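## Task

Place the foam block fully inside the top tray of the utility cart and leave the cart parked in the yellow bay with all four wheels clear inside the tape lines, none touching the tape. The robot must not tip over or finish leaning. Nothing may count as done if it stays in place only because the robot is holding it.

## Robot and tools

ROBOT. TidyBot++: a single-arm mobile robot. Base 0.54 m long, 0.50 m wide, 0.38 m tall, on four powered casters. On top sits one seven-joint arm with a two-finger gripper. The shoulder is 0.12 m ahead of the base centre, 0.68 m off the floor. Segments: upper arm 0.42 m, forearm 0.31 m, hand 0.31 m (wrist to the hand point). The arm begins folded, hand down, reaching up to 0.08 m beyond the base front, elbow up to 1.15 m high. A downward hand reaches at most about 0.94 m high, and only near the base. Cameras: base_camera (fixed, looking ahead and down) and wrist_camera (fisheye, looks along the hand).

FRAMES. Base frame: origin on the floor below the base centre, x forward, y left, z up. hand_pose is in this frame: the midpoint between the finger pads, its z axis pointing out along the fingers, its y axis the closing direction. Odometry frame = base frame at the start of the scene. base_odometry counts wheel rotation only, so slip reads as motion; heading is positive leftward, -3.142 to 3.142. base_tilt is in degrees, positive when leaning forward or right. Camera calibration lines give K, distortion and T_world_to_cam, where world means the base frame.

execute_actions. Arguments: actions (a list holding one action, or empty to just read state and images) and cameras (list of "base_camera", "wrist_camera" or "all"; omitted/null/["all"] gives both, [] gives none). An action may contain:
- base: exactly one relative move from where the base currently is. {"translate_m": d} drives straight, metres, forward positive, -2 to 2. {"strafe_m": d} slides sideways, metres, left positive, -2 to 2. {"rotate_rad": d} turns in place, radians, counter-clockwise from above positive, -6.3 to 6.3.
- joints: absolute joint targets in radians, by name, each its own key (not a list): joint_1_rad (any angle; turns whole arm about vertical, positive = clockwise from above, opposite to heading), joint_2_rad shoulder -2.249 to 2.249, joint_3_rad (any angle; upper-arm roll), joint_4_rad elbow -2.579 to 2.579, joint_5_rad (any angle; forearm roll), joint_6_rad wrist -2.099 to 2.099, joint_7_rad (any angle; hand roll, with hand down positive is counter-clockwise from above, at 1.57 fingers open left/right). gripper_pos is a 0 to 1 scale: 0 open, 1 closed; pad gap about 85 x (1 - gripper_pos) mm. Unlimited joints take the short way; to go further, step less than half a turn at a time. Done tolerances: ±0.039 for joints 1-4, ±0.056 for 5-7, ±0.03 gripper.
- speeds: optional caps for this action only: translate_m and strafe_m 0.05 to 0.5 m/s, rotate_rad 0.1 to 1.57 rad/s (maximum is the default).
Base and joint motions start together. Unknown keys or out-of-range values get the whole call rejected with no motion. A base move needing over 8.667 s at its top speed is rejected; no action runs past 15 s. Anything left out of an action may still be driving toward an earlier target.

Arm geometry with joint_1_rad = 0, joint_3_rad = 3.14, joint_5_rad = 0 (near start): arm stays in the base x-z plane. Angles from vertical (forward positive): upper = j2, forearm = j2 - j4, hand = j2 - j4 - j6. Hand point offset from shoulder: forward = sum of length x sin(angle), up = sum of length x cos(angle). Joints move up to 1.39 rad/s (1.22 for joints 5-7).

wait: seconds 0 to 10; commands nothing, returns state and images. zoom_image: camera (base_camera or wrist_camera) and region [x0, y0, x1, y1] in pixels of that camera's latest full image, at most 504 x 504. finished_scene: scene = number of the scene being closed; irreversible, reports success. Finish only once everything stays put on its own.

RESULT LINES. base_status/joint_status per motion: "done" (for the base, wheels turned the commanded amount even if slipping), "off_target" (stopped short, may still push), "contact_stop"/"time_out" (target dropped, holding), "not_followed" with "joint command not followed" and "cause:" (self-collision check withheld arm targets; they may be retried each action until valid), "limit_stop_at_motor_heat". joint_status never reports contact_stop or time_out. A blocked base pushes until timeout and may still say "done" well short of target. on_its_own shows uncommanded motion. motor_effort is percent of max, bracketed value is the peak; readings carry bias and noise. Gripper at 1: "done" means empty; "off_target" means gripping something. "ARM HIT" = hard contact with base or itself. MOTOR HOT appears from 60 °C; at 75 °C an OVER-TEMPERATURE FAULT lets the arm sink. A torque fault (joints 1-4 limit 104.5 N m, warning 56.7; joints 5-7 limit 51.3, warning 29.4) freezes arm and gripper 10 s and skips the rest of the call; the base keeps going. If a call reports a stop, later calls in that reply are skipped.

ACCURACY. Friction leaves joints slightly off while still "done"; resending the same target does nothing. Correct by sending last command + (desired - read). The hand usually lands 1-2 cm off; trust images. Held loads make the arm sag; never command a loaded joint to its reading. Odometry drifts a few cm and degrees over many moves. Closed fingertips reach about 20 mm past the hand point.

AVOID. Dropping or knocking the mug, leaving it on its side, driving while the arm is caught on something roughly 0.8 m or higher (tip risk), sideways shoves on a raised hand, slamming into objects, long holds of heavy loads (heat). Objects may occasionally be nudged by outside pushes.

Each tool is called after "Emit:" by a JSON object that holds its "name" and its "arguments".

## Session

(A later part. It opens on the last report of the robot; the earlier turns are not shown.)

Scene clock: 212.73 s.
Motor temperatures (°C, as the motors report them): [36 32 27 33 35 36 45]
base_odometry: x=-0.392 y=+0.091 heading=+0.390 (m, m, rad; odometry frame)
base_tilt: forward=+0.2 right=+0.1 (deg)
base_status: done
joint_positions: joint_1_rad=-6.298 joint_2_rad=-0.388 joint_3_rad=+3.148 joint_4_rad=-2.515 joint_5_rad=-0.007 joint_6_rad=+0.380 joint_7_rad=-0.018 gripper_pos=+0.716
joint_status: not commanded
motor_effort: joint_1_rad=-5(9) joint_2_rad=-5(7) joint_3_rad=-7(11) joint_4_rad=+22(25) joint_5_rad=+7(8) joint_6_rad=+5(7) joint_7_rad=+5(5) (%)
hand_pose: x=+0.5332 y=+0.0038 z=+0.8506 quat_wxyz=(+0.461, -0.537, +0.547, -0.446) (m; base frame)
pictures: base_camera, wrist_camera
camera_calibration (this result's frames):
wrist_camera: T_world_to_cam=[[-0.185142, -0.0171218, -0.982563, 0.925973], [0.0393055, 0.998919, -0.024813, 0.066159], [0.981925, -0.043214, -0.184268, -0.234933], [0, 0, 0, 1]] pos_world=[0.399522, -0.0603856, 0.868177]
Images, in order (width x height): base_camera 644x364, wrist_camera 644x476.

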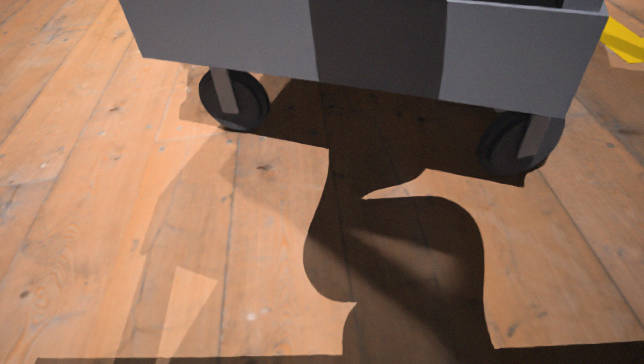

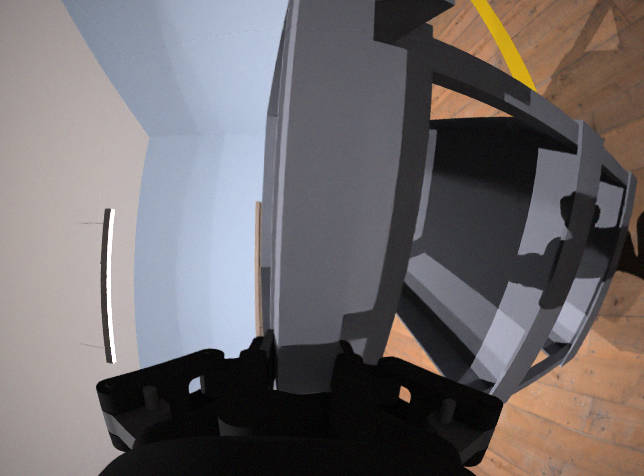

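Emit:
{"name": "execute_actions", "arguments": {"actions": [{"base":{"rotate_rad":-0.55},"speeds":{"rotate_rad":0.3}}]}}

Emit:
{"name": "execute_actions", "arguments": {"actions": [{"base":{"strafe_m":0.4},"speeds":{"strafe_m":0.14}}]}}

Scene clock: 219.23 s.
Motor temperatures (°C, as the motors report them): [36 32 27 33 35 36 45]
base_odometry: x=-0.392 y=+0.091 heading=-0.159 (m, m, rad; odometry frame)
base_tilt: forward=+0.2 right=+0.2 (deg)
base_status: done
joint_positions: joint_1_rad=-6.326 joint_2_rad=-0.389 joint_3_rad=+3.096 joint_4_rad=-2.515 joint_5_rad=+0.054 joint_6_rad=+0.380 joint_7_rad=+0.010 gripper_pos=+0.718
joint_status: not commanded
motor_effort: joint_1_rad=+4(7) joint_2_rad=-3(5) joint_3_rad=+5(9) joint_4_rad=+22(23) joint_5_rad=-7(6) joint_6_rad=+4(5) joint_7_rad=-5(5) (%)
hand_pose: x=+0.5302 y=+0.0455 z=+0.8503 quat_wxyz=(+0.460, -0.588, +0.492, -0.447) (m; base frame)
pictures: base_camera, wrist_camera
camera_calibration (this result's frames):
wrist_camera: T_world_to_cam=[[-0.171586, -0.133866, -0.976032, 0.918405], [-0.0726348, 0.989748, -0.122978, 0.16793], [0.982488, 0.0497926, -0.17955, -0.238753], [0, 0, 0, 1]] pos_world=[0.404355, -0.0313773, 0.874176]
Images, in order (width x height): base_camera 644x364, wrist_camera 644x476.

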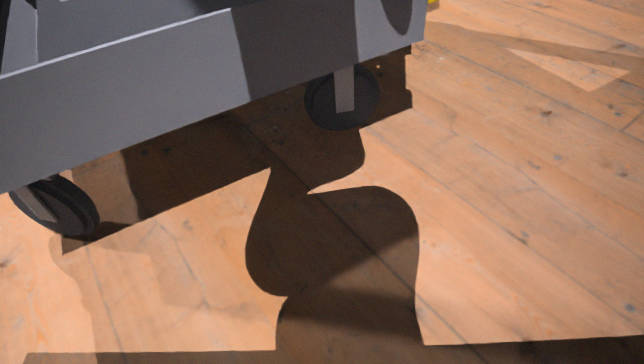

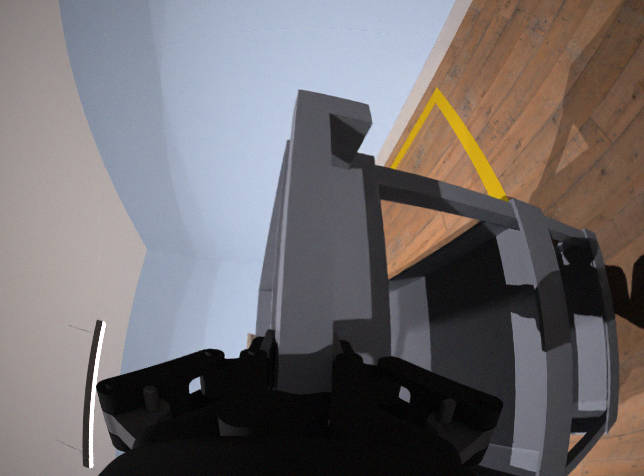

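Scene clock: 222.73 s.
Motor temperatures (°C, as the motors report them): [36 32 27 33 35 36 45]
base_odometry: x=-0.329 y=+0.486 heading=-0.159 (m, m, rad; odometry frame)
base_tilt: forward=+0.2 right=+0.1 (deg)
base_status: done
joint_positions: joint_1_rad=-6.307 joint_2_rad=-0.391 joint_3_rad=+3.134 joint_4_rad=-2.517 joint_5_rad=+0.015 joint_6_rad=+0.380 joint_7_rad=-0.004 gripper_pos=+0.718
joint_status: not commanded
motor_effort: joint_1_rad=-4(7) joint_2_rad=-6(7) joint_3_rad=-5(8) joint_4_rad=+20(24) joint_5_rad=+4(6) joint_6_rad=+5(6) joint_7_rad=+3(6) (%)
hand_pose: x=+0.5319 y=+0.0165 z=+0.8505 quat_wxyz=(+0.460, -0.555, +0.529, -0.449) (m; base frame)
pictures: base_camera, wrist_camera
camera_calibration (this result's frames):
wrist_camera: T_world_to_cam=[[-0.182118, -0.0604984, -0.981414, 0.924038], [0.00327588, 0.998063, -0.0621326, 0.104482], [0.983271, -0.0145304, -0.181567, -0.23655], [0, 0, 0, 1]] pos_world=[0.400535, -0.0518142, 0.870406]
Images, in order (width x height): base_camera 644x364, wrist_camera 644x476.

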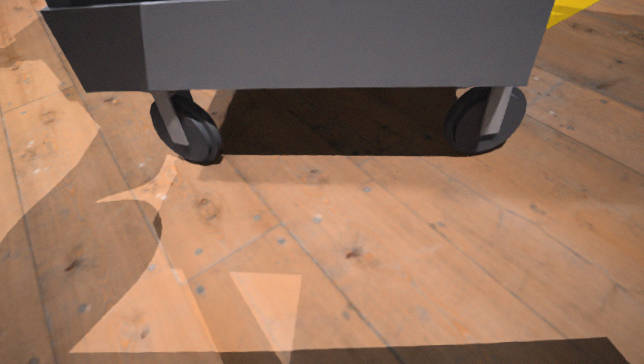

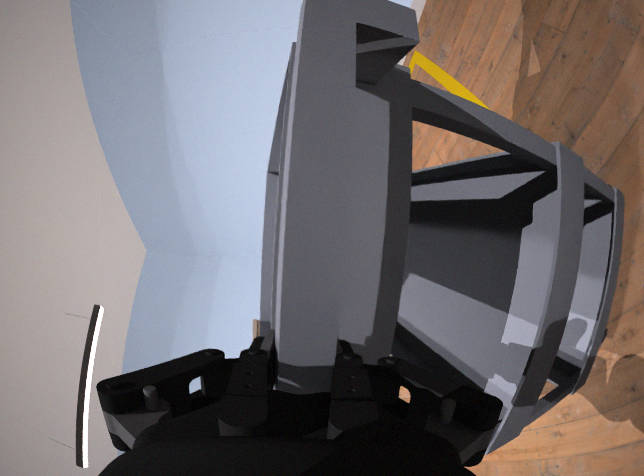

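Emit:
{"name": "execute_actions", "arguments": {"actions": [{"base":{"rotate_rad":-0.6},"speeds":{"rotate_rad":0.3}}], "cameras": ["base_camera"]}}

Emit:
{"name": "execute_actions", "arguments": {"actions": [{"base":{"strafe_m":0.44},"speeds":{"strafe_m":0.14}}]}}

Scene clock: 230.60 s.
Motor temperatures (°C, as the motors report them): [36 32 27 33 35 36 45]
base_odometry: x=-0.329 y=+0.486 heading=-0.758 (m, m, rad; odometry frame)
base_tilt: forward=+0.3 right=+0.2 (deg)
base_status: done
joint_positions: joint_1_rad=-6.353 joint_2_rad=-0.392 joint_3_rad=+3.065 joint_4_rad=-2.517 joint_5_rad=+0.086 joint_6_rad=+0.383 joint_7_rad=+0.028 gripper_pos=+0.718
joint_status: not commanded
motor_effort: joint_1_rad=+7(12) joint_2_rad=-3(7) joint_3_rad=+10(15) joint_4_rad=+22(22) joint_5_rad=-12(12) joint_6_rad=+1(5) joint_7_rad=-8(8) (%)
hand_pose: x=+0.5252 y=+0.0737 z=+0.8505 quat_wxyz=(+0.462, -0.616, +0.455, -0.446) (m; base frame)
pictures: base_camera
Images, in order (width x height): base_camera 644x364.

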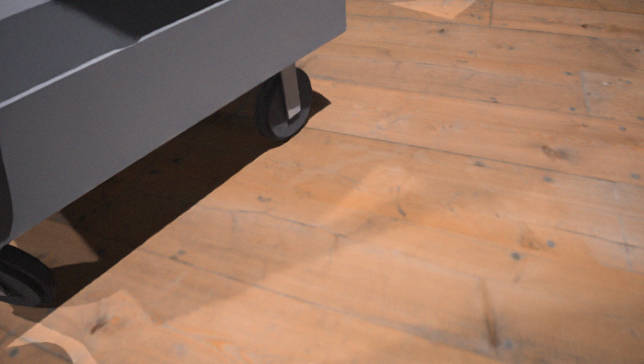

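Scene clock: 234.37 s.
Motor temperatures (°C, as the motors report them): [36 32 27 33 35 36 45]
base_odometry: x=-0.026 y=+0.805 heading=-0.758 (m, m, rad; odometry frame)
base_tilt: forward=+0.2 right=+0.1 (deg)
base_status: done
joint_positions: joint_1_rad=-6.315 joint_2_rad=-0.400 joint_3_rad=+3.126 joint_4_rad=-2.525 joint_5_rad=+0.028 joint_6_rad=+0.383 joint_7_rad=+0.011 gripper_pos=+0.718
joint_status: not commanded
motor_effort: joint_1_rad=-2(7) joint_2_rad=-6(6) joint_3_rad=-2(9) joint_4_rad=+19(25) joint_5_rad=+3(11) joint_6_rad=+4(5) joint_7_rad=+1(9) (%)
hand_pose: x=+0.5283 y=+0.0244 z=+0.8511 quat_wxyz=(+0.459, -0.566, +0.514, -0.452) (m; base frame)
pictures: base_camera, wrist_camera
camera_calibration (this result's frames):
wrist_camera: T_world_to_cam=[[-0.173529, -0.0930441, -0.980424, 0.919858], [-0.0202865, 0.995653, -0.0908988, 0.13364], [0.98462, 0.00411575, -0.174662, -0.23986], [0, 0, 0, 1]] pos_world=[0.398504, -0.0464841, 0.872104]
Images, in order (width x height): base_camera 644x364, wrist_camera 644x476.

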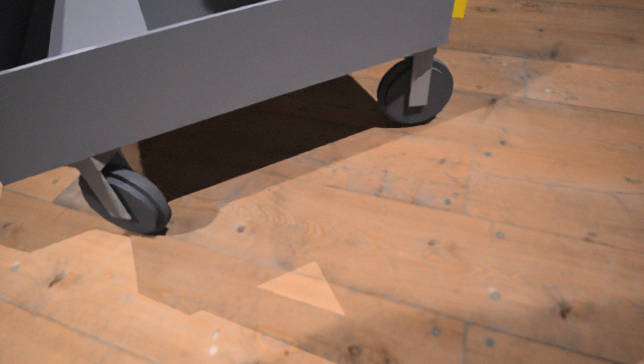

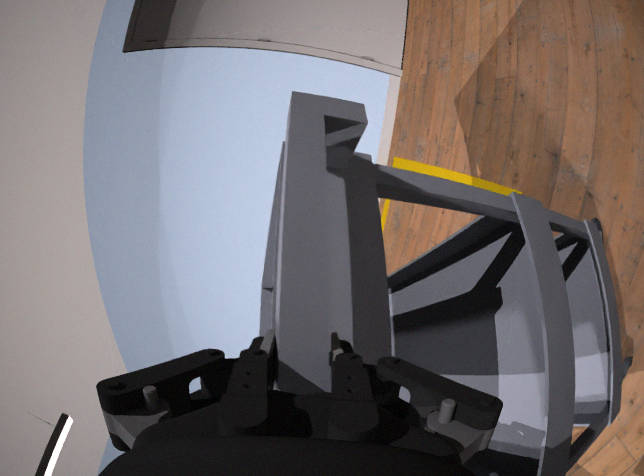

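Emit:
{"name": "execute_actions", "arguments": {"actions": [{"base":{"strafe_m":0.22},"speeds":{"strafe_m":0.14}}]}}

Scene clock: 244.27 s.
Motor temperatures (°C, as the motors report them): [36 32 27 33 35 36 45]
base_odometry: x=+0.126 y=+0.965 heading=-0.759 (m, m, rad; odometry frame)
base_tilt: forward=+0.2 right=+0.2 (deg)
base_status: done
joint_positions: joint_1_rad=-6.300 joint_2_rad=-0.401 joint_3_rad=+3.139 joint_4_rad=-2.525 joint_5_rad=+0.021 joint_6_rad=+0.383 joint_7_rad=+0.004 gripper_pos=+0.718
joint_status: not commanded
motor_effort: joint_1_rad=-2(7) joint_2_rad=-5(6) joint_3_rad=-2(9) joint_4_rad=+21(22) joint_5_rad=+3(4) joint_6_rad=+5(6) joint_7_rad=+2(2) (%)
hand_pose: x=+0.5289 y=+0.0118 z=+0.8511 quat_wxyz=(+0.456, -0.554, +0.527, -0.455) (m; base frame)
pictures: base_camera, wrist_camera
camera_calibration (this result's frames):
wrist_camera: T_world_to_cam=[[-0.176962, -0.0703629, -0.981699, 0.92136], [0.0110475, 0.997236, -0.0734679, 0.114757], [0.984156, -0.0238463, -0.175696, -0.238943], [0, 0, 0, 1]] pos_world=[0.396936, -0.0553081, 0.870948]
Images, in order (width x height): base_camera 644x364, wrist_camera 644x476.

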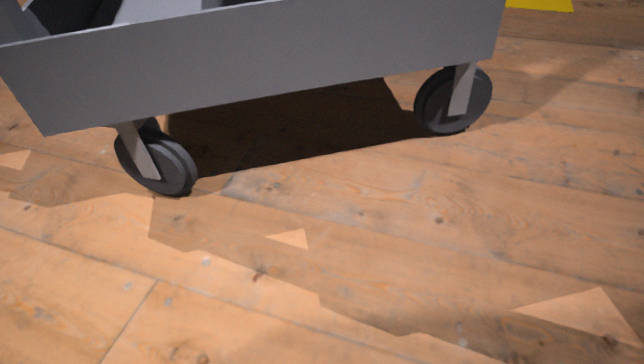

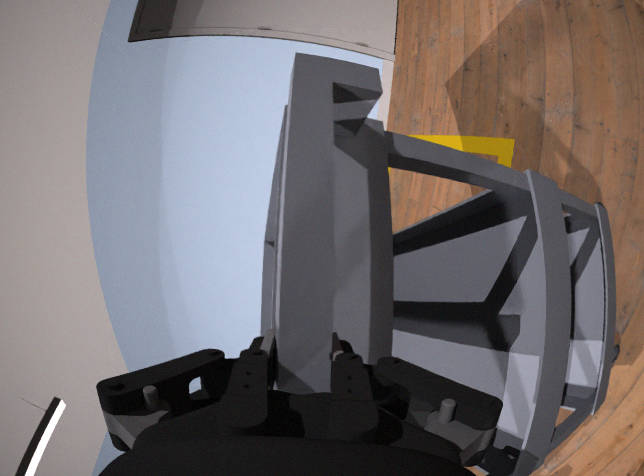

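Emit:
{"name": "execute_actions", "arguments": {"actions": [{"base":{"translate_m":0.5},"speeds":{"translate_m":0.15}}]}}

Scene clock: 251.83 s.
Motor temperatures (°C, as the motors report them): [36 32 27 33 35 36 45]
base_odometry: x=+0.489 y=+0.621 heading=-0.759 (m, m, rad; odometry frame)
base_tilt: forward=+0.2 right=+0.2 (deg)
base_status: done
joint_positions: joint_1_rad=-6.314 joint_2_rad=-0.406 joint_3_rad=+3.110 joint_4_rad=-2.528 joint_5_rad=+0.039 joint_6_rad=+0.383 joint_7_rad=+0.004 gripper_pos=+0.718
joint_status: not commanded
motor_effort: joint_1_rad=+5(5) joint_2_rad=-5(6) joint_3_rad=+6(6) joint_4_rad=+19(27) joint_5_rad=-5(6) joint_6_rad=+4(7) joint_7_rad=-3(2) (%)
hand_pose: x=+0.5259 y=+0.0322 z=+0.8512 quat_wxyz=(+0.461, -0.572, +0.506, -0.451) (m; base frame)
pictures: base_camera, wrist_camera
camera_calibration (this result's frames):
wrist_camera: T_world_to_cam=[[-0.169486, -0.10455, -0.979971, 0.918063], [-0.03813, 0.994308, -0.0994851, 0.14255], [0.984795, 0.0205049, -0.172508, -0.239942], [0, 0, 0, 1]] pos_world=[0.397328, -0.0408346, 0.872465]
Images, in order (width x height): base_camera 644x364, wrist_camera 644x476.

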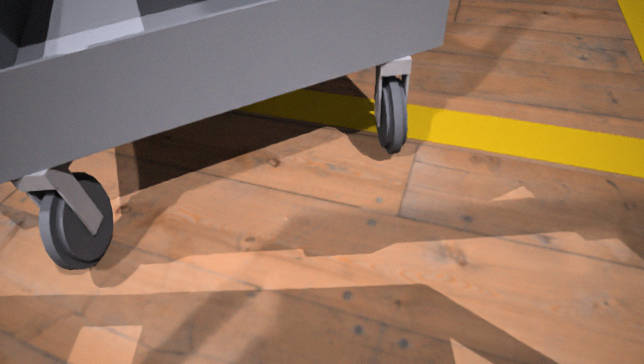

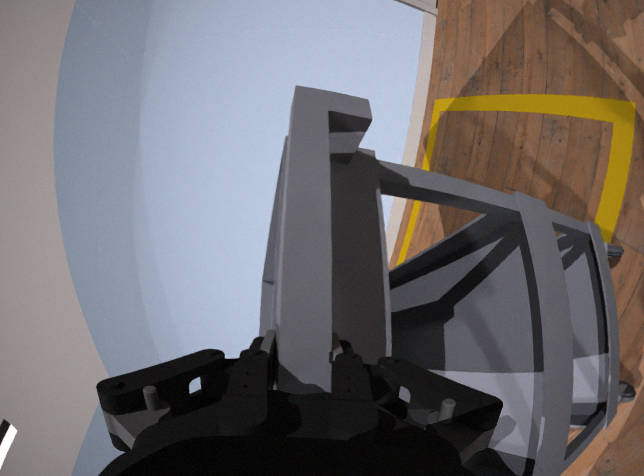

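Emit:
{"name": "execute_actions", "arguments": {"actions": [{"base":{"translate_m":-0.35},"speeds":{"translate_m":0.15}}], "cameras": ["base_camera"]}}

Emit:
{"name": "execute_actions", "arguments": {"actions": [{"base":{"strafe_m":0.3},"speeds":{"strafe_m":0.14}}]}}

Scene clock: 272.57 s.
Motor temperatures (°C, as the motors report them): [36 32 27 33 35 36 45]
base_odometry: x=+0.235 y=+0.862 heading=-0.759 (m, m, rad; odometry frame)
base_tilt: forward=+0.2 right=+0.2 (deg)
base_status: done
joint_positions: joint_1_rad=-6.314 joint_2_rad=-0.393 joint_3_rad=+3.114 joint_4_rad=-2.520 joint_5_rad=+0.030 joint_6_rad=+0.383 joint_7_rad=+0.002 gripper_pos=+0.718
joint_status: not commanded
motor_effort: joint_1_rad=-1(6) joint_2_rad=-3(11) joint_3_rad=-1(7) joint_4_rad=+20(24) joint_5_rad=+2(5) joint_6_rad=+4(8) joint_7_rad=+3(2) (%)
hand_pose: x=+0.5301 y=+0.0301 z=+0.8509 quat_wxyz=(+0.461, -0.569, +0.512, -0.449) (m; base frame)
pictures: base_camera
Images, in order (width x height): base_camera 644x364.

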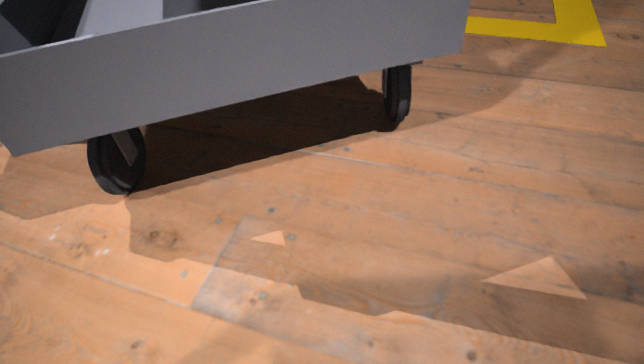

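Scene clock: 275.33 s.
Motor temperatures (°C, as the motors report them): [36 32 27 33 35 36 45]
base_odometry: x=+0.441 y=+1.080 heading=-0.759 (m, m, rad; odometry frame)
base_tilt: forward=+0.2 right=+0.1 (deg)
base_status: done
joint_positions: joint_1_rad=-6.301 joint_2_rad=-0.393 joint_3_rad=+3.138 joint_4_rad=-2.520 joint_5_rad=+0.015 joint_6_rad=+0.383 joint_7_rad=-0.002 gripper_pos=+0.718
joint_status: not commanded
motor_effort: joint_1_rad=-3(7) joint_2_rad=-5(5) joint_3_rad=-3(8) joint_4_rad=+24(25) joint_5_rad=+4(5) joint_6_rad=+7(7) joint_7_rad=+3(3) (%)
hand_pose: x=+0.5312 y=+0.0123 z=+0.8511 quat_wxyz=(+0.458, -0.552, +0.530, -0.452) (m; base frame)
pictures: base_camera, wrist_camera
camera_calibration (this result's frames):
wrist_camera: T_world_to_cam=[[-0.179428, -0.0591227, -0.981993, 0.923225], [0.0125729, 0.997973, -0.0623821, 0.10401], [0.983691, -0.0235396, -0.178321, -0.238765], [0, 0, 0, 1]] pos_world=[0.399216, -0.0548365, 0.870512]
Images, in order (width x height): base_camera 644x364, wrist_camera 644x476.

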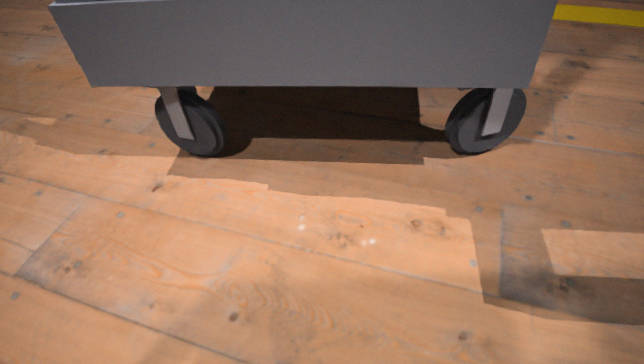

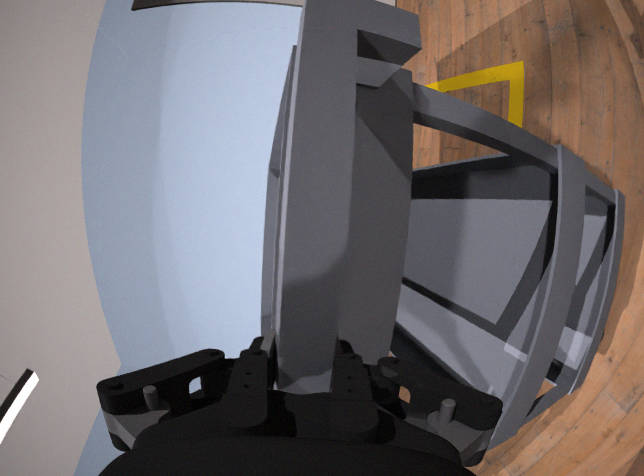

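Emit:
{"name": "execute_actions", "arguments": {"actions": [{"base":{"rotate_rad":-0.5},"speeds":{"rotate_rad":0.3}}], "cameras": []}}

Emit:
{"name": "execute_actions", "arguments": {"actions": [{"base":{"strafe_m":0.52},"speeds":{"strafe_m":0.14}}]}}

Scene clock: 283.73 s.
Motor temperatures (°C, as the motors report them): [36 32 27 33 35 36 45]
base_odometry: x=+0.441 y=+1.080 heading=-1.258 (m, m, rad; odometry frame)
base_tilt: forward=+0.2 right=+0.2 (deg)
base_status: done
joint_positions: joint_1_rad=-6.340 joint_2_rad=-0.394 joint_3_rad=+3.082 joint_4_rad=-2.520 joint_5_rad=+0.064 joint_6_rad=+0.383 joint_7_rad=+0.013 gripper_pos=+0.718
joint_status: not commanded
motor_effort: joint_1_rad=+5(10) joint_2_rad=-1(7) joint_3_rad=+7(12) joint_4_rad=+20(24) joint_5_rad=-8(10) joint_6_rad=+2(7) joint_7_rad=-5(6) (%)
hand_pose: x=+0.5266 y=+0.0584 z=+0.8504 quat_wxyz=(+0.464, -0.599, +0.478, -0.446) (m; base frame)
pictures: none
No camera images: the call's "cameras" was empty. Leave "cameras" out to get every camera's image.

Scene clock: 288.07 s.
Motor temperatures (°C, as the motors report them): [36 32 27 33 35 36 45]
base_odometry: x=+0.936 y=+1.240 heading=-1.258 (m, m, rad; odometry frame)
base_tilt: forward=+0.3 right=+0.2 (deg)
base_status: done
joint_positions: joint_1_rad=-6.311 joint_2_rad=-0.395 joint_3_rad=+3.127 joint_4_rad=-2.522 joint_5_rad=+0.021 joint_6_rad=+0.383 joint_7_rad=+0.002 gripper_pos=+0.718
joint_status: not commanded
motor_effort: joint_1_rad=-2(6) joint_2_rad=-3(6) joint_3_rad=-2(6) joint_4_rad=+21(25) joint_5_rad=+3(7) joint_6_rad=+5(6) joint_7_rad=+2(6) (%)
hand_pose: x=+0.5300 y=+0.0215 z=+0.8508 quat_wxyz=(+0.460, -0.561, +0.521, -0.450) (m; base frame)
pictures: base_camera, wrist_camera
camera_calibration (this result's frames):
wrist_camera: T_world_to_cam=[[-0.17714, -0.0759006, -0.981255, 0.921844], [-0.0101591, 0.99711, -0.075293, 0.117866], [0.984133, -0.00336869, -0.177399, -0.238822], [0, 0, 0, 1]] pos_world=[0.399526, -0.0483617, 0.871071]
Images, in order (width x height): base_camera 644x364, wrist_camera 644x476.

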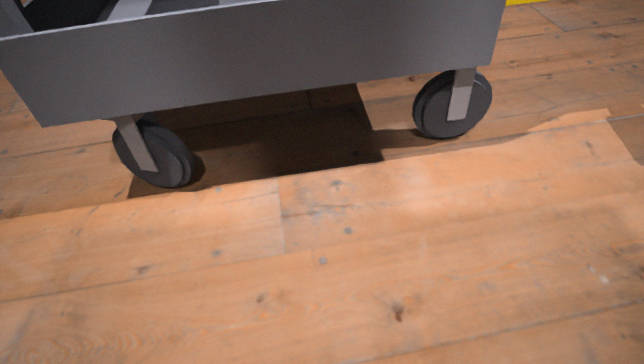

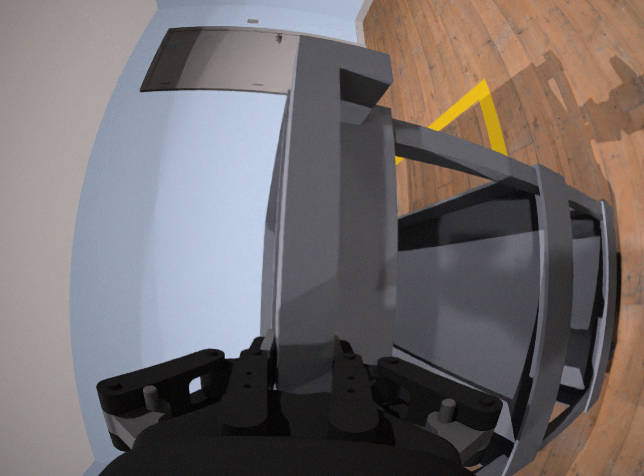

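Emit:
{"name": "execute_actions", "arguments": {"actions": [{"base":{"strafe_m":0.14},"speeds":{"strafe_m":0.14}}], "cameras": ["base_camera"]}}

Emit:
{"name": "execute_actions", "arguments": {"actions": [{"base":{"translate_m":0.35},"speeds":{"translate_m":0.15}}]}}

Scene clock: 295.70 s.
Motor temperatures (°C, as the motors report them): [36 32 27 33 35 36 45]
base_odometry: x=+1.069 y=+1.283 heading=-1.259 (m, m, rad; odometry frame)
base_tilt: forward=+0.2 right=+0.2 (deg)
base_status: done
joint_positions: joint_1_rad=-6.299 joint_2_rad=-0.395 joint_3_rad=+3.140 joint_4_rad=-2.522 joint_5_rad=+0.019 joint_6_rad=+0.383 joint_7_rad=+0.001 gripper_pos=+0.718
joint_status: not commanded
motor_effort: joint_1_rad=-2(7) joint_2_rad=-6(6) joint_3_rad=-3(9) joint_4_rad=+19(23) joint_5_rad=+2(5) joint_6_rad=+5(7) joint_7_rad=+2(3) (%)
hand_pose: x=+0.5305 y=+0.0109 z=+0.8509 quat_wxyz=(+0.457, -0.553, +0.530, -0.453) (m; base frame)
pictures: base_camera
Images, in order (width x height): base_camera 644x364.

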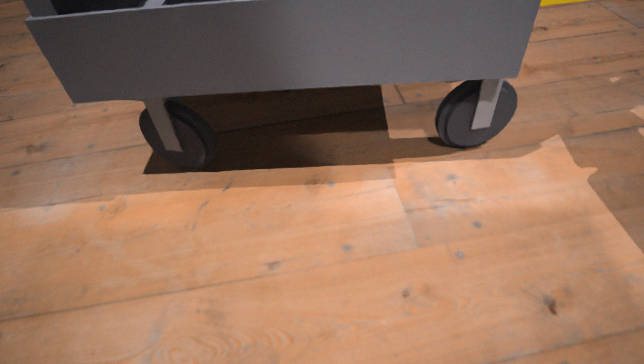

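Scene clock: 298.70 s.
Motor temperatures (°C, as the motors report them): [36 32 27 33 35 36 45]
base_odometry: x=+1.177 y=+0.950 heading=-1.259 (m, m, rad; odometry frame)
base_tilt: forward=+0.3 right=+0.2 (deg)
base_status: done
joint_positions: joint_1_rad=-6.313 joint_2_rad=-0.408 joint_3_rad=+3.113 joint_4_rad=-2.531 joint_5_rad=+0.043 joint_6_rad=+0.383 joint_7_rad=+0.001 gripper_pos=+0.719
joint_status: not commanded
motor_effort: joint_1_rad=+4(5) joint_2_rad=-5(7) joint_3_rad=+5(6) joint_4_rad=+22(27) joint_5_rad=-6(6) joint_6_rad=+5(8) joint_7_rad=-4(4) (%)
hand_pose: x=+0.5252 y=+0.0312 z=+0.8508 quat_wxyz=(+0.461, -0.572, +0.507, -0.451) (m; base frame)
pictures: base_camera, wrist_camera
camera_calibration (this result's frames):
wrist_camera: T_world_to_cam=[[-0.16979, -0.103761, -0.980003, 0.91765], [-0.0366104, 0.994419, -0.0989445, 0.142244], [0.9848, 0.0190785, -0.172641, -0.239122], [0, 0, 0, 1]] pos_world=[0.396502, -0.0416717, 0.872091]
Images, in order (width x height): base_camera 644x364, wrist_camera 644x476.

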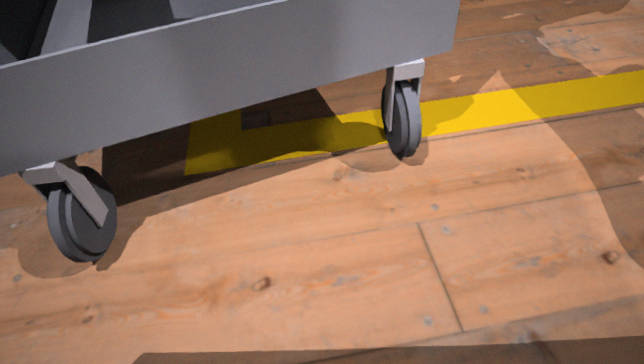

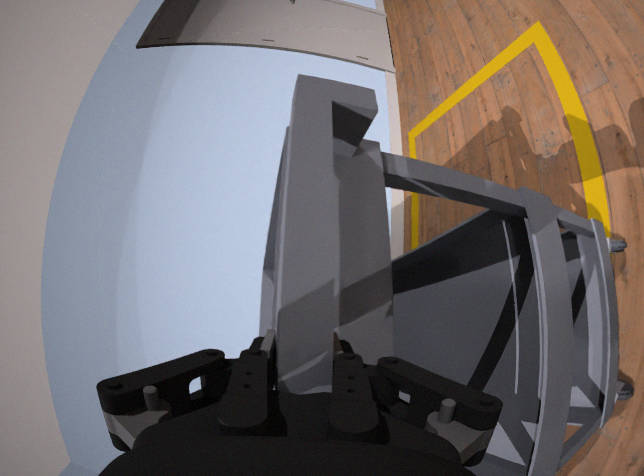

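Emit:
{"name": "execute_actions", "arguments": {"actions": [{"base":{"rotate_rad":0.45},"speeds":{"rotate_rad":0.3}}], "cameras": []}}

Emit:
{"name": "execute_actions", "arguments": {"actions": [{"base":{"strafe_m":-0.55},"speeds":{"strafe_m":0.15}}]}}

Scene clock: 327.37 s.
Motor temperatures (°C, as the motors report them): [36 32 27 33 35 36 45]
base_odometry: x=+1.177 y=+0.949 heading=-0.810 (m, m, rad; odometry frame)
base_tilt: forward=+0.3 right=+0.2 (deg)
base_status: done
joint_positions: joint_1_rad=-6.296 joint_2_rad=-0.407 joint_3_rad=+3.148 joint_4_rad=-2.531 joint_5_rad=-0.004 joint_6_rad=+0.383 joint_7_rad=-0.019 gripper_pos=+0.720
joint_status: not commanded
motor_effort: joint_1_rad=-5(8) joint_2_rad=-6(7) joint_3_rad=-8(10) joint_4_rad=+19(26) joint_5_rad=+6(7) joint_6_rad=+4(7) joint_7_rad=+5(6) (%)
hand_pose: x=+0.5268 y=+0.0031 z=+0.8506 quat_wxyz=(+0.463, -0.535, +0.546, -0.449) (m; base frame)
pictures: none
No camera images: the call's "cameras" was empty. Leave "cameras" out to get every camera's image.

Scene clock: 331.67 s.
Motor temperatures (°C, as the motors report them): [36 32 27 33 35 36 45]
base_odometry: x=+0.779 y=+0.570 heading=-0.809 (m, m, rad; odometry frame)
base_tilt: forward=+0.3 right=+0.2 (deg)
base_status: done
joint_positions: joint_1_rad=-6.322 joint_2_rad=-0.404 joint_3_rad=+3.100 joint_4_rad=-2.528 joint_5_rad=+0.052 joint_6_rad=+0.383 joint_7_rad=+0.007 gripper_pos=+0.720
joint_status: not commanded
motor_effort: joint_1_rad=+4(6) joint_2_rad=-5(8) joint_3_rad=+5(8) joint_4_rad=+19(21) joint_5_rad=-8(7) joint_6_rad=+4(5) joint_7_rad=-5(5) (%)
hand_pose: x=+0.5254 y=+0.0414 z=+0.8505 quat_wxyz=(+0.461, -0.583, +0.495, -0.450) (m; base frame)
pictures: base_camera, wrist_camera
camera_calibration (this result's frames):
wrist_camera: T_world_to_cam=[[-0.167024, -0.12647, -0.977808, 0.916008], [-0.0625919, 0.991099, -0.117497, 0.161669], [0.983964, 0.0415779, -0.173454, -0.239386], [0, 0, 0, 1]] pos_world=[0.398662, -0.0344295, 0.873154]
Images, in order (width x height): base_camera 644x364, wrist_camera 644x476.

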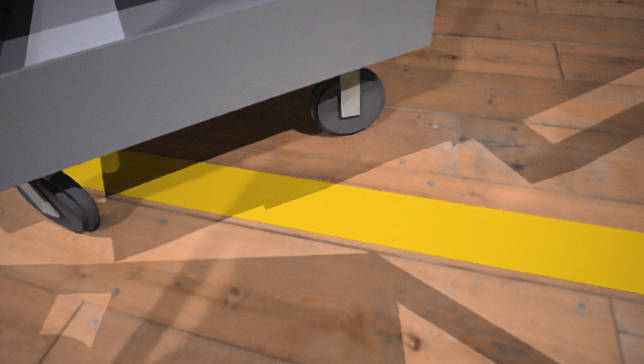

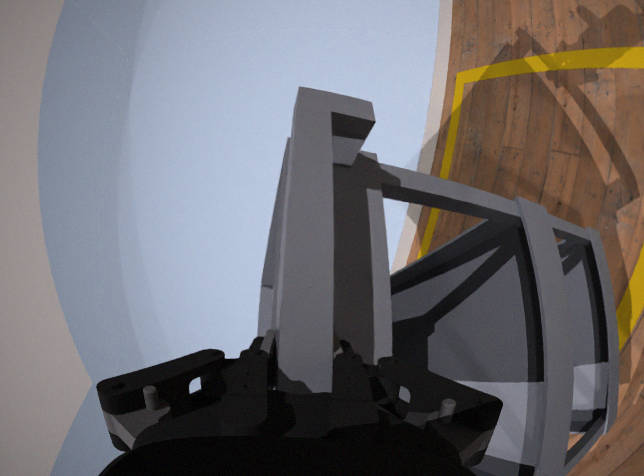

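Emit:
{"name": "execute_actions", "arguments": {"actions": [{"base":{"rotate_rad":0.55},"speeds":{"rotate_rad":0.3}}], "cameras": ["base_camera"]}}

Emit:
{"name": "execute_actions", "arguments": {"actions": [{"base":{"strafe_m":-0.55},"speeds":{"strafe_m":0.15}}]}}

Scene clock: 338.57 s.
Motor temperatures (°C, as the motors report them): [36 32 27 33 35 36 45]
base_odometry: x=+0.779 y=+0.570 heading=-0.260 (m, m, rad; odometry frame)
base_tilt: forward=+0.2 right=+0.2 (deg)
base_status: done
joint_positions: joint_1_rad=-6.297 joint_2_rad=-0.404 joint_3_rad=+3.151 joint_4_rad=-2.529 joint_5_rad=-0.016 joint_6_rad=+0.383 joint_7_rad=-0.029 gripper_pos=+0.720
joint_status: not commanded
motor_effort: joint_1_rad=-6(9) joint_2_rad=-2(7) joint_3_rad=-9(11) joint_4_rad=+26(26) joint_5_rad=+8(9) joint_6_rad=+6(8) joint_7_rad=+6(7) (%)
hand_pose: x=+0.5278 y=+0.0011 z=+0.8505 quat_wxyz=(+0.466, -0.528, +0.553, -0.445) (m; base frame)
pictures: base_camera
Images, in order (width x height): base_camera 644x364.

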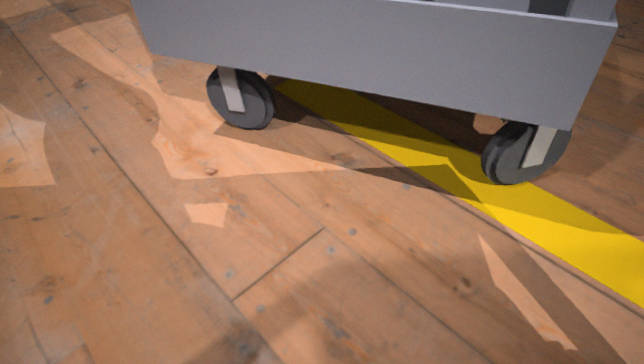

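Scene clock: 342.87 s.
Motor temperatures (°C, as the motors report them): [36 32 27 33 35 36 45]
base_odometry: x=+0.638 y=+0.038 heading=-0.260 (m, m, rad; odometry frame)
base_tilt: forward=+0.3 right=+0.2 (deg)
base_status: done
joint_positions: joint_1_rad=-6.320 joint_2_rad=-0.404 joint_3_rad=+3.106 joint_4_rad=-2.528 joint_5_rad=+0.040 joint_6_rad=+0.383 joint_7_rad=-0.002 gripper_pos=+0.720
joint_status: not commanded
motor_effort: joint_1_rad=+3(6) joint_2_rad=-5(6) joint_3_rad=+4(6) joint_4_rad=+21(25) joint_5_rad=-5(8) joint_6_rad=+5(6) joint_7_rad=-3(6) (%)
hand_pose: x=+0.5260 y=+0.0366 z=+0.8506 quat_wxyz=(+0.464, -0.574, +0.505, -0.448) (m; base frame)
pictures: base_camera, wrist_camera
camera_calibration (this result's frames):
wrist_camera: T_world_to_cam=[[-0.170392, -0.103299, -0.979947, 0.918414], [-0.0475488, 0.994193, -0.0965331, 0.140625], [0.984228, 0.0301468, -0.174315, -0.238726], [0, 0, 0, 1]] pos_world=[0.398138, -0.0377403, 0.871959]
Images, in order (width x height): base_camera 644x364, wrist_camera 644x476.

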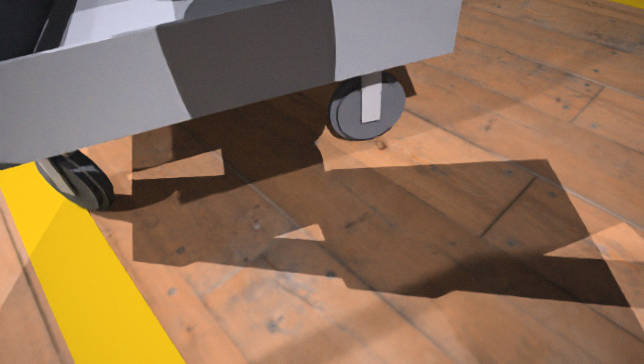

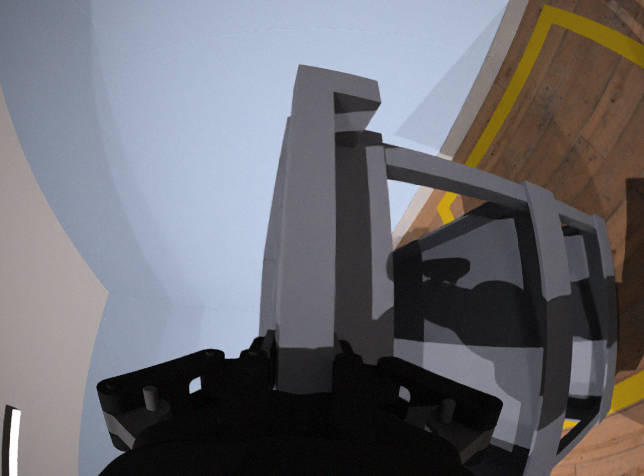

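Emit:
{"name": "execute_actions", "arguments": {"actions": [{"base":{"rotate_rad":0.5},"speeds":{"rotate_rad":0.3}}], "cameras": []}}

Emit:
{"name": "execute_actions", "arguments": {"actions": [{"base":{"strafe_m":-0.42},"speeds":{"strafe_m":0.15}}], "cameras": ["base_camera"]}}

Emit:
{"name": "execute_actions", "arguments": {"actions": [{"base":{"translate_m":-0.25},"speeds":{"translate_m":0.15}}]}}

Scene clock: 356.03 s.
Motor temperatures (°C, as the motors report them): [36 32 27 33 35 36 45]
base_odometry: x=+0.638 y=+0.038 heading=+0.239 (m, m, rad; odometry frame)
base_tilt: forward=+0.2 right=+0.2 (deg)
base_status: done
joint_positions: joint_1_rad=-6.290 joint_2_rad=-0.403 joint_3_rad=+3.158 joint_4_rad=-2.528 joint_5_rad=-0.019 joint_6_rad=+0.383 joint_7_rad=-0.029 gripper_pos=+0.720
joint_status: not commanded
motor_effort: joint_1_rad=-6(10) joint_2_rad=-3(8) joint_3_rad=-8(12) joint_4_rad=+24(26) joint_5_rad=+9(10) joint_6_rad=+5(8) joint_7_rad=+7(7) (%)
hand_pose: x=+0.5283 y=-0.0050 z=+0.8505 quat_wxyz=(+0.464, -0.523, +0.558, -0.447) (m; base frame)
pictures: none
No camera images: the call's "cameras" was empty. Leave "cameras" out to get every camera's image.

Scene clock: 359.50 s.
Motor temperatures (°C, as the motors report them): [36 32 27 33 35 36 45]
base_odometry: x=+0.738 y=-0.370 heading=+0.240 (m, m, rad; odometry frame)
base_tilt: forward=+0.2 right=+0.2 (deg)
base_status: done
joint_positions: joint_1_rad=-6.316 joint_2_rad=-0.403 joint_3_rad=+3.111 joint_4_rad=-2.527 joint_5_rad=+0.028 joint_6_rad=+0.383 joint_7_rad=-0.015 gripper_pos=+0.720
joint_status: not commanded
motor_effort: joint_1_rad=+2(5) joint_2_rad=+1(4) joint_3_rad=+1(6) joint_4_rad=+18(24) joint_5_rad=-2(8) joint_6_rad=+2(5) joint_7_rad=-2(7) (%)
hand_pose: x=+0.5267 y=+0.0317 z=+0.8505 quat_wxyz=(+0.466, -0.565, +0.516, -0.444) (m; base frame)
pictures: base_camera
Images, in order (width x height): base_camera 644x364.

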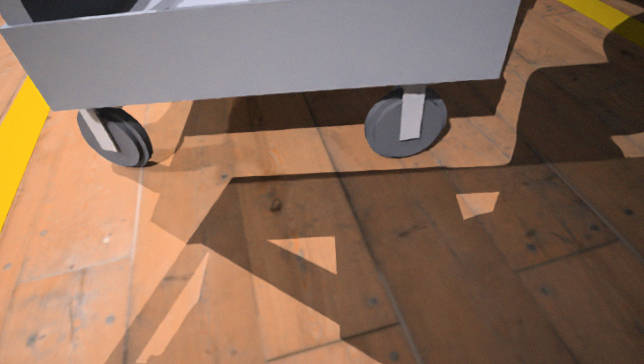

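Scene clock: 361.83 s.
Motor temperatures (°C, as the motors report them): [36 32 27 33 35 36 45]
base_odometry: x=+0.495 y=-0.430 heading=+0.240 (m, m, rad; odometry frame)
base_tilt: forward=+0.2 right=+0.2 (deg)
base_status: done
joint_positions: joint_1_rad=-6.309 joint_2_rad=-0.386 joint_3_rad=+3.136 joint_4_rad=-2.516 joint_5_rad=+0.017 joint_6_rad=+0.383 joint_7_rad=-0.015 gripper_pos=+0.720
joint_status: not commanded
motor_effort: joint_1_rad=-6(6) joint_2_rad=-5(13) joint_3_rad=-7(8) joint_4_rad=+23(24) joint_5_rad=+4(5) joint_6_rad=+7(8) joint_7_rad=+2(3) (%)
hand_pose: x=+0.5332 y=+0.0166 z=+0.8507 quat_wxyz=(+0.462, -0.552, +0.531, -0.446) (m; base frame)
pictures: base_camera, wrist_camera
camera_calibration (this result's frames):
wrist_camera: T_world_to_cam=[[-0.18185, -0.051231, -0.981991, 0.924614], [0.00414266, 0.998593, -0.0528643, 0.0960612], [0.983318, -0.0136814, -0.181382, -0.238044], [0, 0, 0, 1]] pos_world=[0.401816, -0.0518139, 0.869864]
Images, in order (width x height): base_camera 644x364, wrist_camera 644x476.

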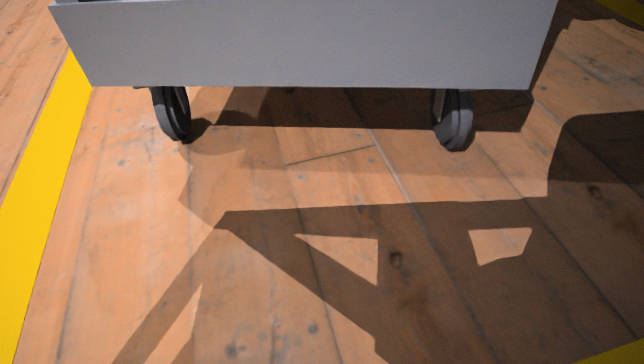

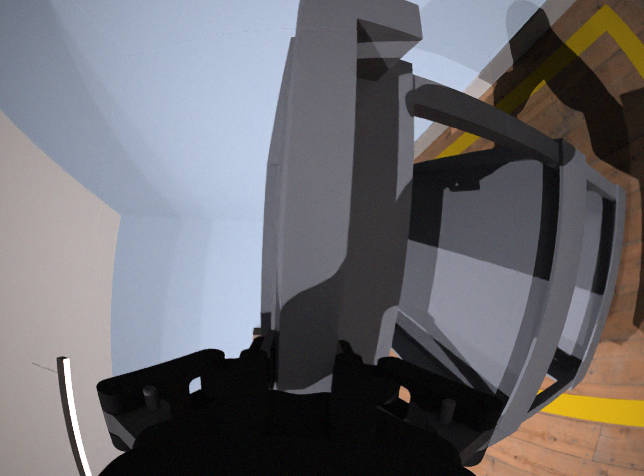

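Emit:
{"name": "execute_actions", "arguments": {"actions": [{"base":{"translate_m":-0.08},"speeds":{"translate_m":0.1}}], "cameras": []}}

Emit:
{"name": "execute_actions", "arguments": {"actions": [{"joints":{"gripper_pos":0.0}}], "cameras": []}}

Emit:
{"name": "execute_actions", "arguments": {"actions": [{"base":{"translate_m":-0.3}}], "cameras": []}}

Emit:
{"name": "execute_actions", "arguments": {"actions": [{"joints":{"joint_2_rad":-0.3,"joint_4_rad":-0.6,"joint_6_rad":-2.0}}]}}

Scene clock: 373.23 s.
Motor temperatures (°C, as the motors report them): [36 32 27 33 35 36 45]
base_odometry: x=+0.417 y=-0.449 heading=+0.240 (m, m, rad; odometry frame)
base_tilt: forward=+0.2 right=+0.1 (deg)
base_status: done
joint_positions: joint_1_rad=-6.306 joint_2_rad=-0.384 joint_3_rad=+3.139 joint_4_rad=-2.515 joint_5_rad=+0.011 joint_6_rad=+0.383 joint_7_rad=-0.015 gripper_pos=+0.720
joint_status: not commanded
motor_effort: joint_1_rad=-6(7) joint_2_rad=-5(12) joint_3_rad=-8(9) joint_4_rad=+20(23) joint_5_rad=+6(5) joint_6_rad=+6(7) joint_7_rad=+4(3) (%)
hand_pose: x=+0.5339 y=+0.0133 z=+0.8505 quat_wxyz=(+0.462, -0.549, +0.535, -0.446) (m; base frame)
pictures: none
No camera images: the call's "cameras" was empty. Leave "cameras" out to get every camera's image.

Scene clock: 374.33 s.
Motor temperatures (°C, as the motors report them): [36 32 27 33 35 36 45]
base_odometry: x=+0.417 y=-0.449 heading=+0.240 (m, m, rad; odometry frame)
base_tilt: forward=+0.2 right=+0.1 (deg)
base_status: not commanded
joint_positions: joint_1_rad=-6.310 joint_2_rad=-0.384 joint_3_rad=+3.123 joint_4_rad=-2.515 joint_5_rad=+0.011 joint_6_rad=+0.383 joint_7_rad=-0.015 gripper_pos=+0.000
joint_status: all done
motor_effort: joint_1_rad=-1(6) joint_2_rad=-6(6) joint_3_rad=+0(8) joint_4_rad=+20(21) joint_5_rad=-1(5) joint_6_rad=+8(8) joint_7_rad=-1(3) (%)
hand_pose: x=+0.5334 y=+0.0221 z=+0.8503 quat_wxyz=(+0.464, -0.555, +0.529, -0.443) (m; base frame)
pictures: none
No camera images: the call's "cameras" was empty. Leave "cameras" out to get every camera's image.

Scene clock: 376.23 s.
Motor temperatures (°C, as the motors report them): [36 32 27 33 35 36 45]
base_odometry: x=+0.125 y=-0.520 heading=+0.240 (m, m, rad; odometry frame)
base_tilt: forward=+0.2 right=+0.2 (deg)
base_status: done
joint_positions: joint_1_rad=-6.310 joint_2_rad=-0.387 joint_3_rad=+3.123 joint_4_rad=-2.515 joint_5_rad=+0.011 joint_6_rad=+0.382 joint_7_rad=-0.015 gripper_pos=+0.000
joint_status: not commanded
motor_effort: joint_1_rad=+0(1) joint_2_rad=-6(8) joint_3_rad=+0(0) joint_4_rad=+21(20) joint_5_rad=-1(1) joint_6_rad=+8(8) joint_7_rad=+0(1) (%)
hand_pose: x=+0.5330 y=+0.0221 z=+0.8510 quat_wxyz=(+0.465, -0.555, +0.529, -0.444) (m; base frame)
pictures: none
No camera images: the call's "cameras" was empty. Leave "cameras" out to get every camera's image.

Scene clock: 379.77 s.
Motor temperatures (°C, as the motors report them): [36 32 27 33 35 36 45]
base_odometry: x=+0.125 y=-0.520 heading=+0.240 (m, m, rad; odometry frame)
base_tilt: forward=+0.3 right=+0.1 (deg)
base_status: not commanded
joint_positions: joint_1_rad=-6.310 joint_2_rad=-0.324 joint_3_rad=+3.123 joint_4_rad=-0.620 joint_5_rad=+0.011 joint_6_rad=-1.979 joint_7_rad=-0.015 gripper_pos=+0.000
joint_status: all done
motor_effort: joint_1_rad=+0(0) joint_2_rad=+3(9) joint_3_rad=-1(0) joint_4_rad=+9(23) joint_5_rad=-1(0) joint_6_rad=+6(8) joint_7_rad=-1(1) (%)
hand_pose: x=+0.3134 y=+0.0099 z=+1.1798 quat_wxyz=(+0.301, -0.649, +0.634, -0.293) (m; base frame)
pictures: base_camera, wrist_camera
camera_calibration (this result's frames):
wrist_camera: T_world_to_cam=[[-0.652647, -0.0565769, -0.755547, 1.08795], [-0.0144694, 0.997957, -0.0622303, 0.137894], [0.757524, -0.0296821, -0.652132, 0.664058], [0, 0, 0, 1]] pos_world=[0.209001, -0.0563491, 1.26363]
Images, in order (width x height): base_camera 644x364, wrist_camera 644x476.

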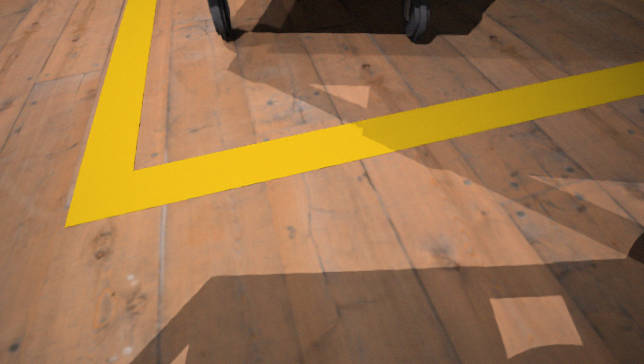

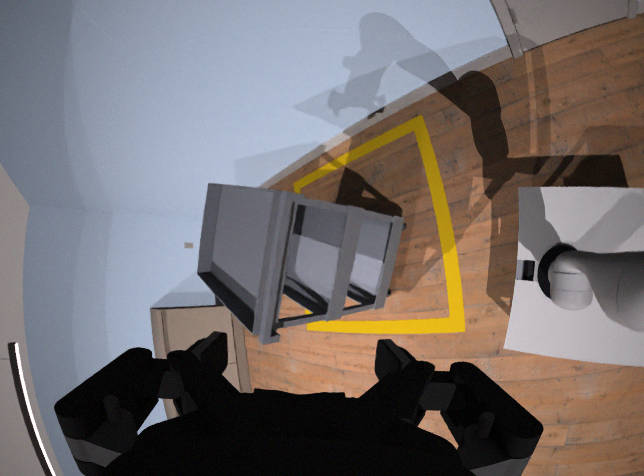

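Emit:
{"name": "execute_actions", "arguments": {"actions": [{"base":{"rotate_rad":-2.93},"joints":{"joint_1_rad":0.0,"joint_7_rad":1.57}}]}}

Scene clock: 388.57 s.
Motor temperatures (°C, as the motors report them): [36 32 27 33 35 36 45]
base_odometry: x=+0.125 y=-0.521 heading=-2.690 (m, m, rad; odometry frame)
base_tilt: forward=+0.2 right=+0.2 (deg)
base_status: done
joint_positions: joint_1_rad=-6.310 joint_2_rad=-0.318 joint_3_rad=+3.123 joint_4_rad=-0.620 joint_5_rad=+0.011 joint_6_rad=-1.979 joint_7_rad=+1.569 gripper_pos=+0.000
joint_status: all done
motor_effort: joint_1_rad=+0(1) joint_2_rad=+3(4) joint_3_rad=+0(0) joint_4_rad=+9(9) joint_5_rad=+0(0) joint_6_rad=+6(6) joint_7_rad=-1(1) (%)
hand_pose: x=+0.3165 y=+0.0097 z=+1.1786 quat_wxyz=(+0.003, -0.909, -0.016, -0.417) (m; base frame)
pictures: base_camera, wrist_camera
camera_calibration (this result's frames):
wrist_camera: T_world_to_cam=[[0.0520062, -0.997597, 0.0457751, -0.0693287], [-0.610832, -0.0680393, -0.788831, 1.19356], [0.790051, 0.0130632, -0.612903, 0.603968], [0, 0, 0, 1]] pos_world=[0.255504, 0.00415702, 1.31486]
Images, in order (width x height): base_camera 644x364, wrist_camera 644x476.

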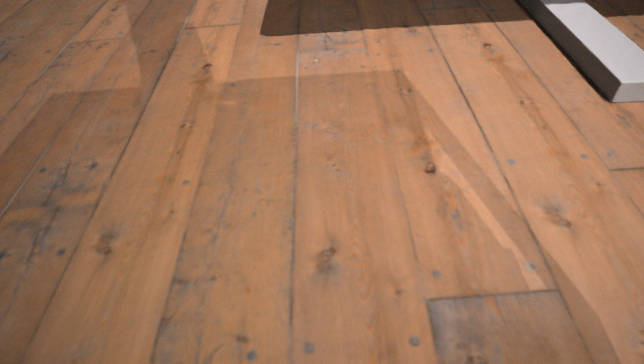

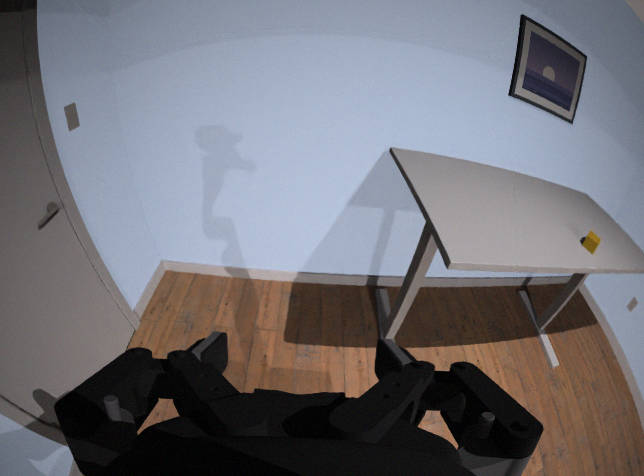

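Emit:
{"name": "execute_actions", "arguments": {"actions": [{"base":{"strafe_m":-1.5},"joints":{"joint_2_rad":-0.03,"joint_4_rad":-1.1,"joint_6_rad":-1.4}}]}}

Scene clock: 400.67 s.
Motor temperatures (°C, as the motors report them): [36 32 27 33 35 36 45]
base_odometry: x=-0.529 y=+0.829 heading=-2.690 (m, m, rad; odometry frame)
base_tilt: forward=+0.2 right=+0.2 (deg)
base_status: done
joint_positions: joint_1_rad=-6.304 joint_2_rad=-0.030 joint_3_rad=+3.123 joint_4_rad=-1.086 joint_5_rad=+0.015 joint_6_rad=-1.422 joint_7_rad=+1.569 gripper_pos=+0.000
joint_status: all done
motor_effort: joint_1_rad=-1(1) joint_2_rad=-18(22) joint_3_rad=-1(2) joint_4_rad=+18(20) joint_5_rad=-1(1) joint_6_rad=+5(7) joint_7_rad=-1(1) (%)
hand_pose: x=+0.5714 y=+0.0145 z=+1.0116 quat_wxyz=(-0.001, -0.945, -0.016, -0.325) (m; base frame)
pictures: base_camera, wrist_camera
camera_calibration (this result's frames):
wrist_camera: T_world_to_cam=[[0.057145, -0.997323, 0.0456271, -0.0728713], [-0.754022, -0.0730683, -0.652772, 1.16208], [0.654358, 0.00289881, -0.756179, 0.522771], [0, 0, 0, 1]] pos_world=[0.538319, 0.0107196, 1.15721]
Images, in order (width x height): base_camera 644x364, wrist_camera 644x476.

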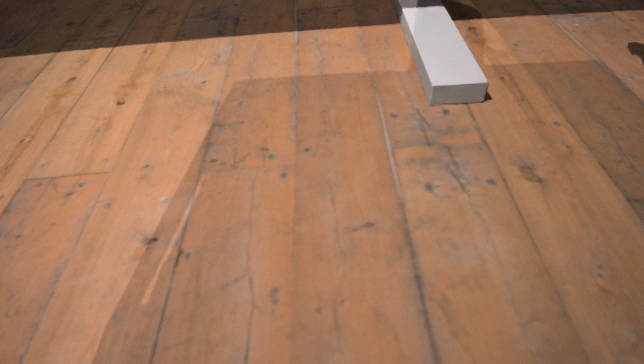

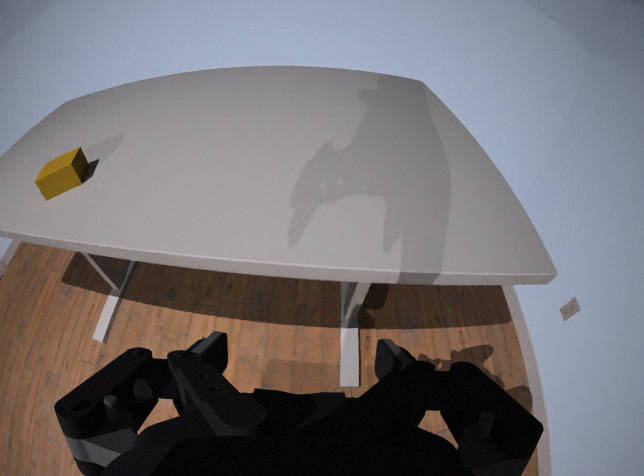

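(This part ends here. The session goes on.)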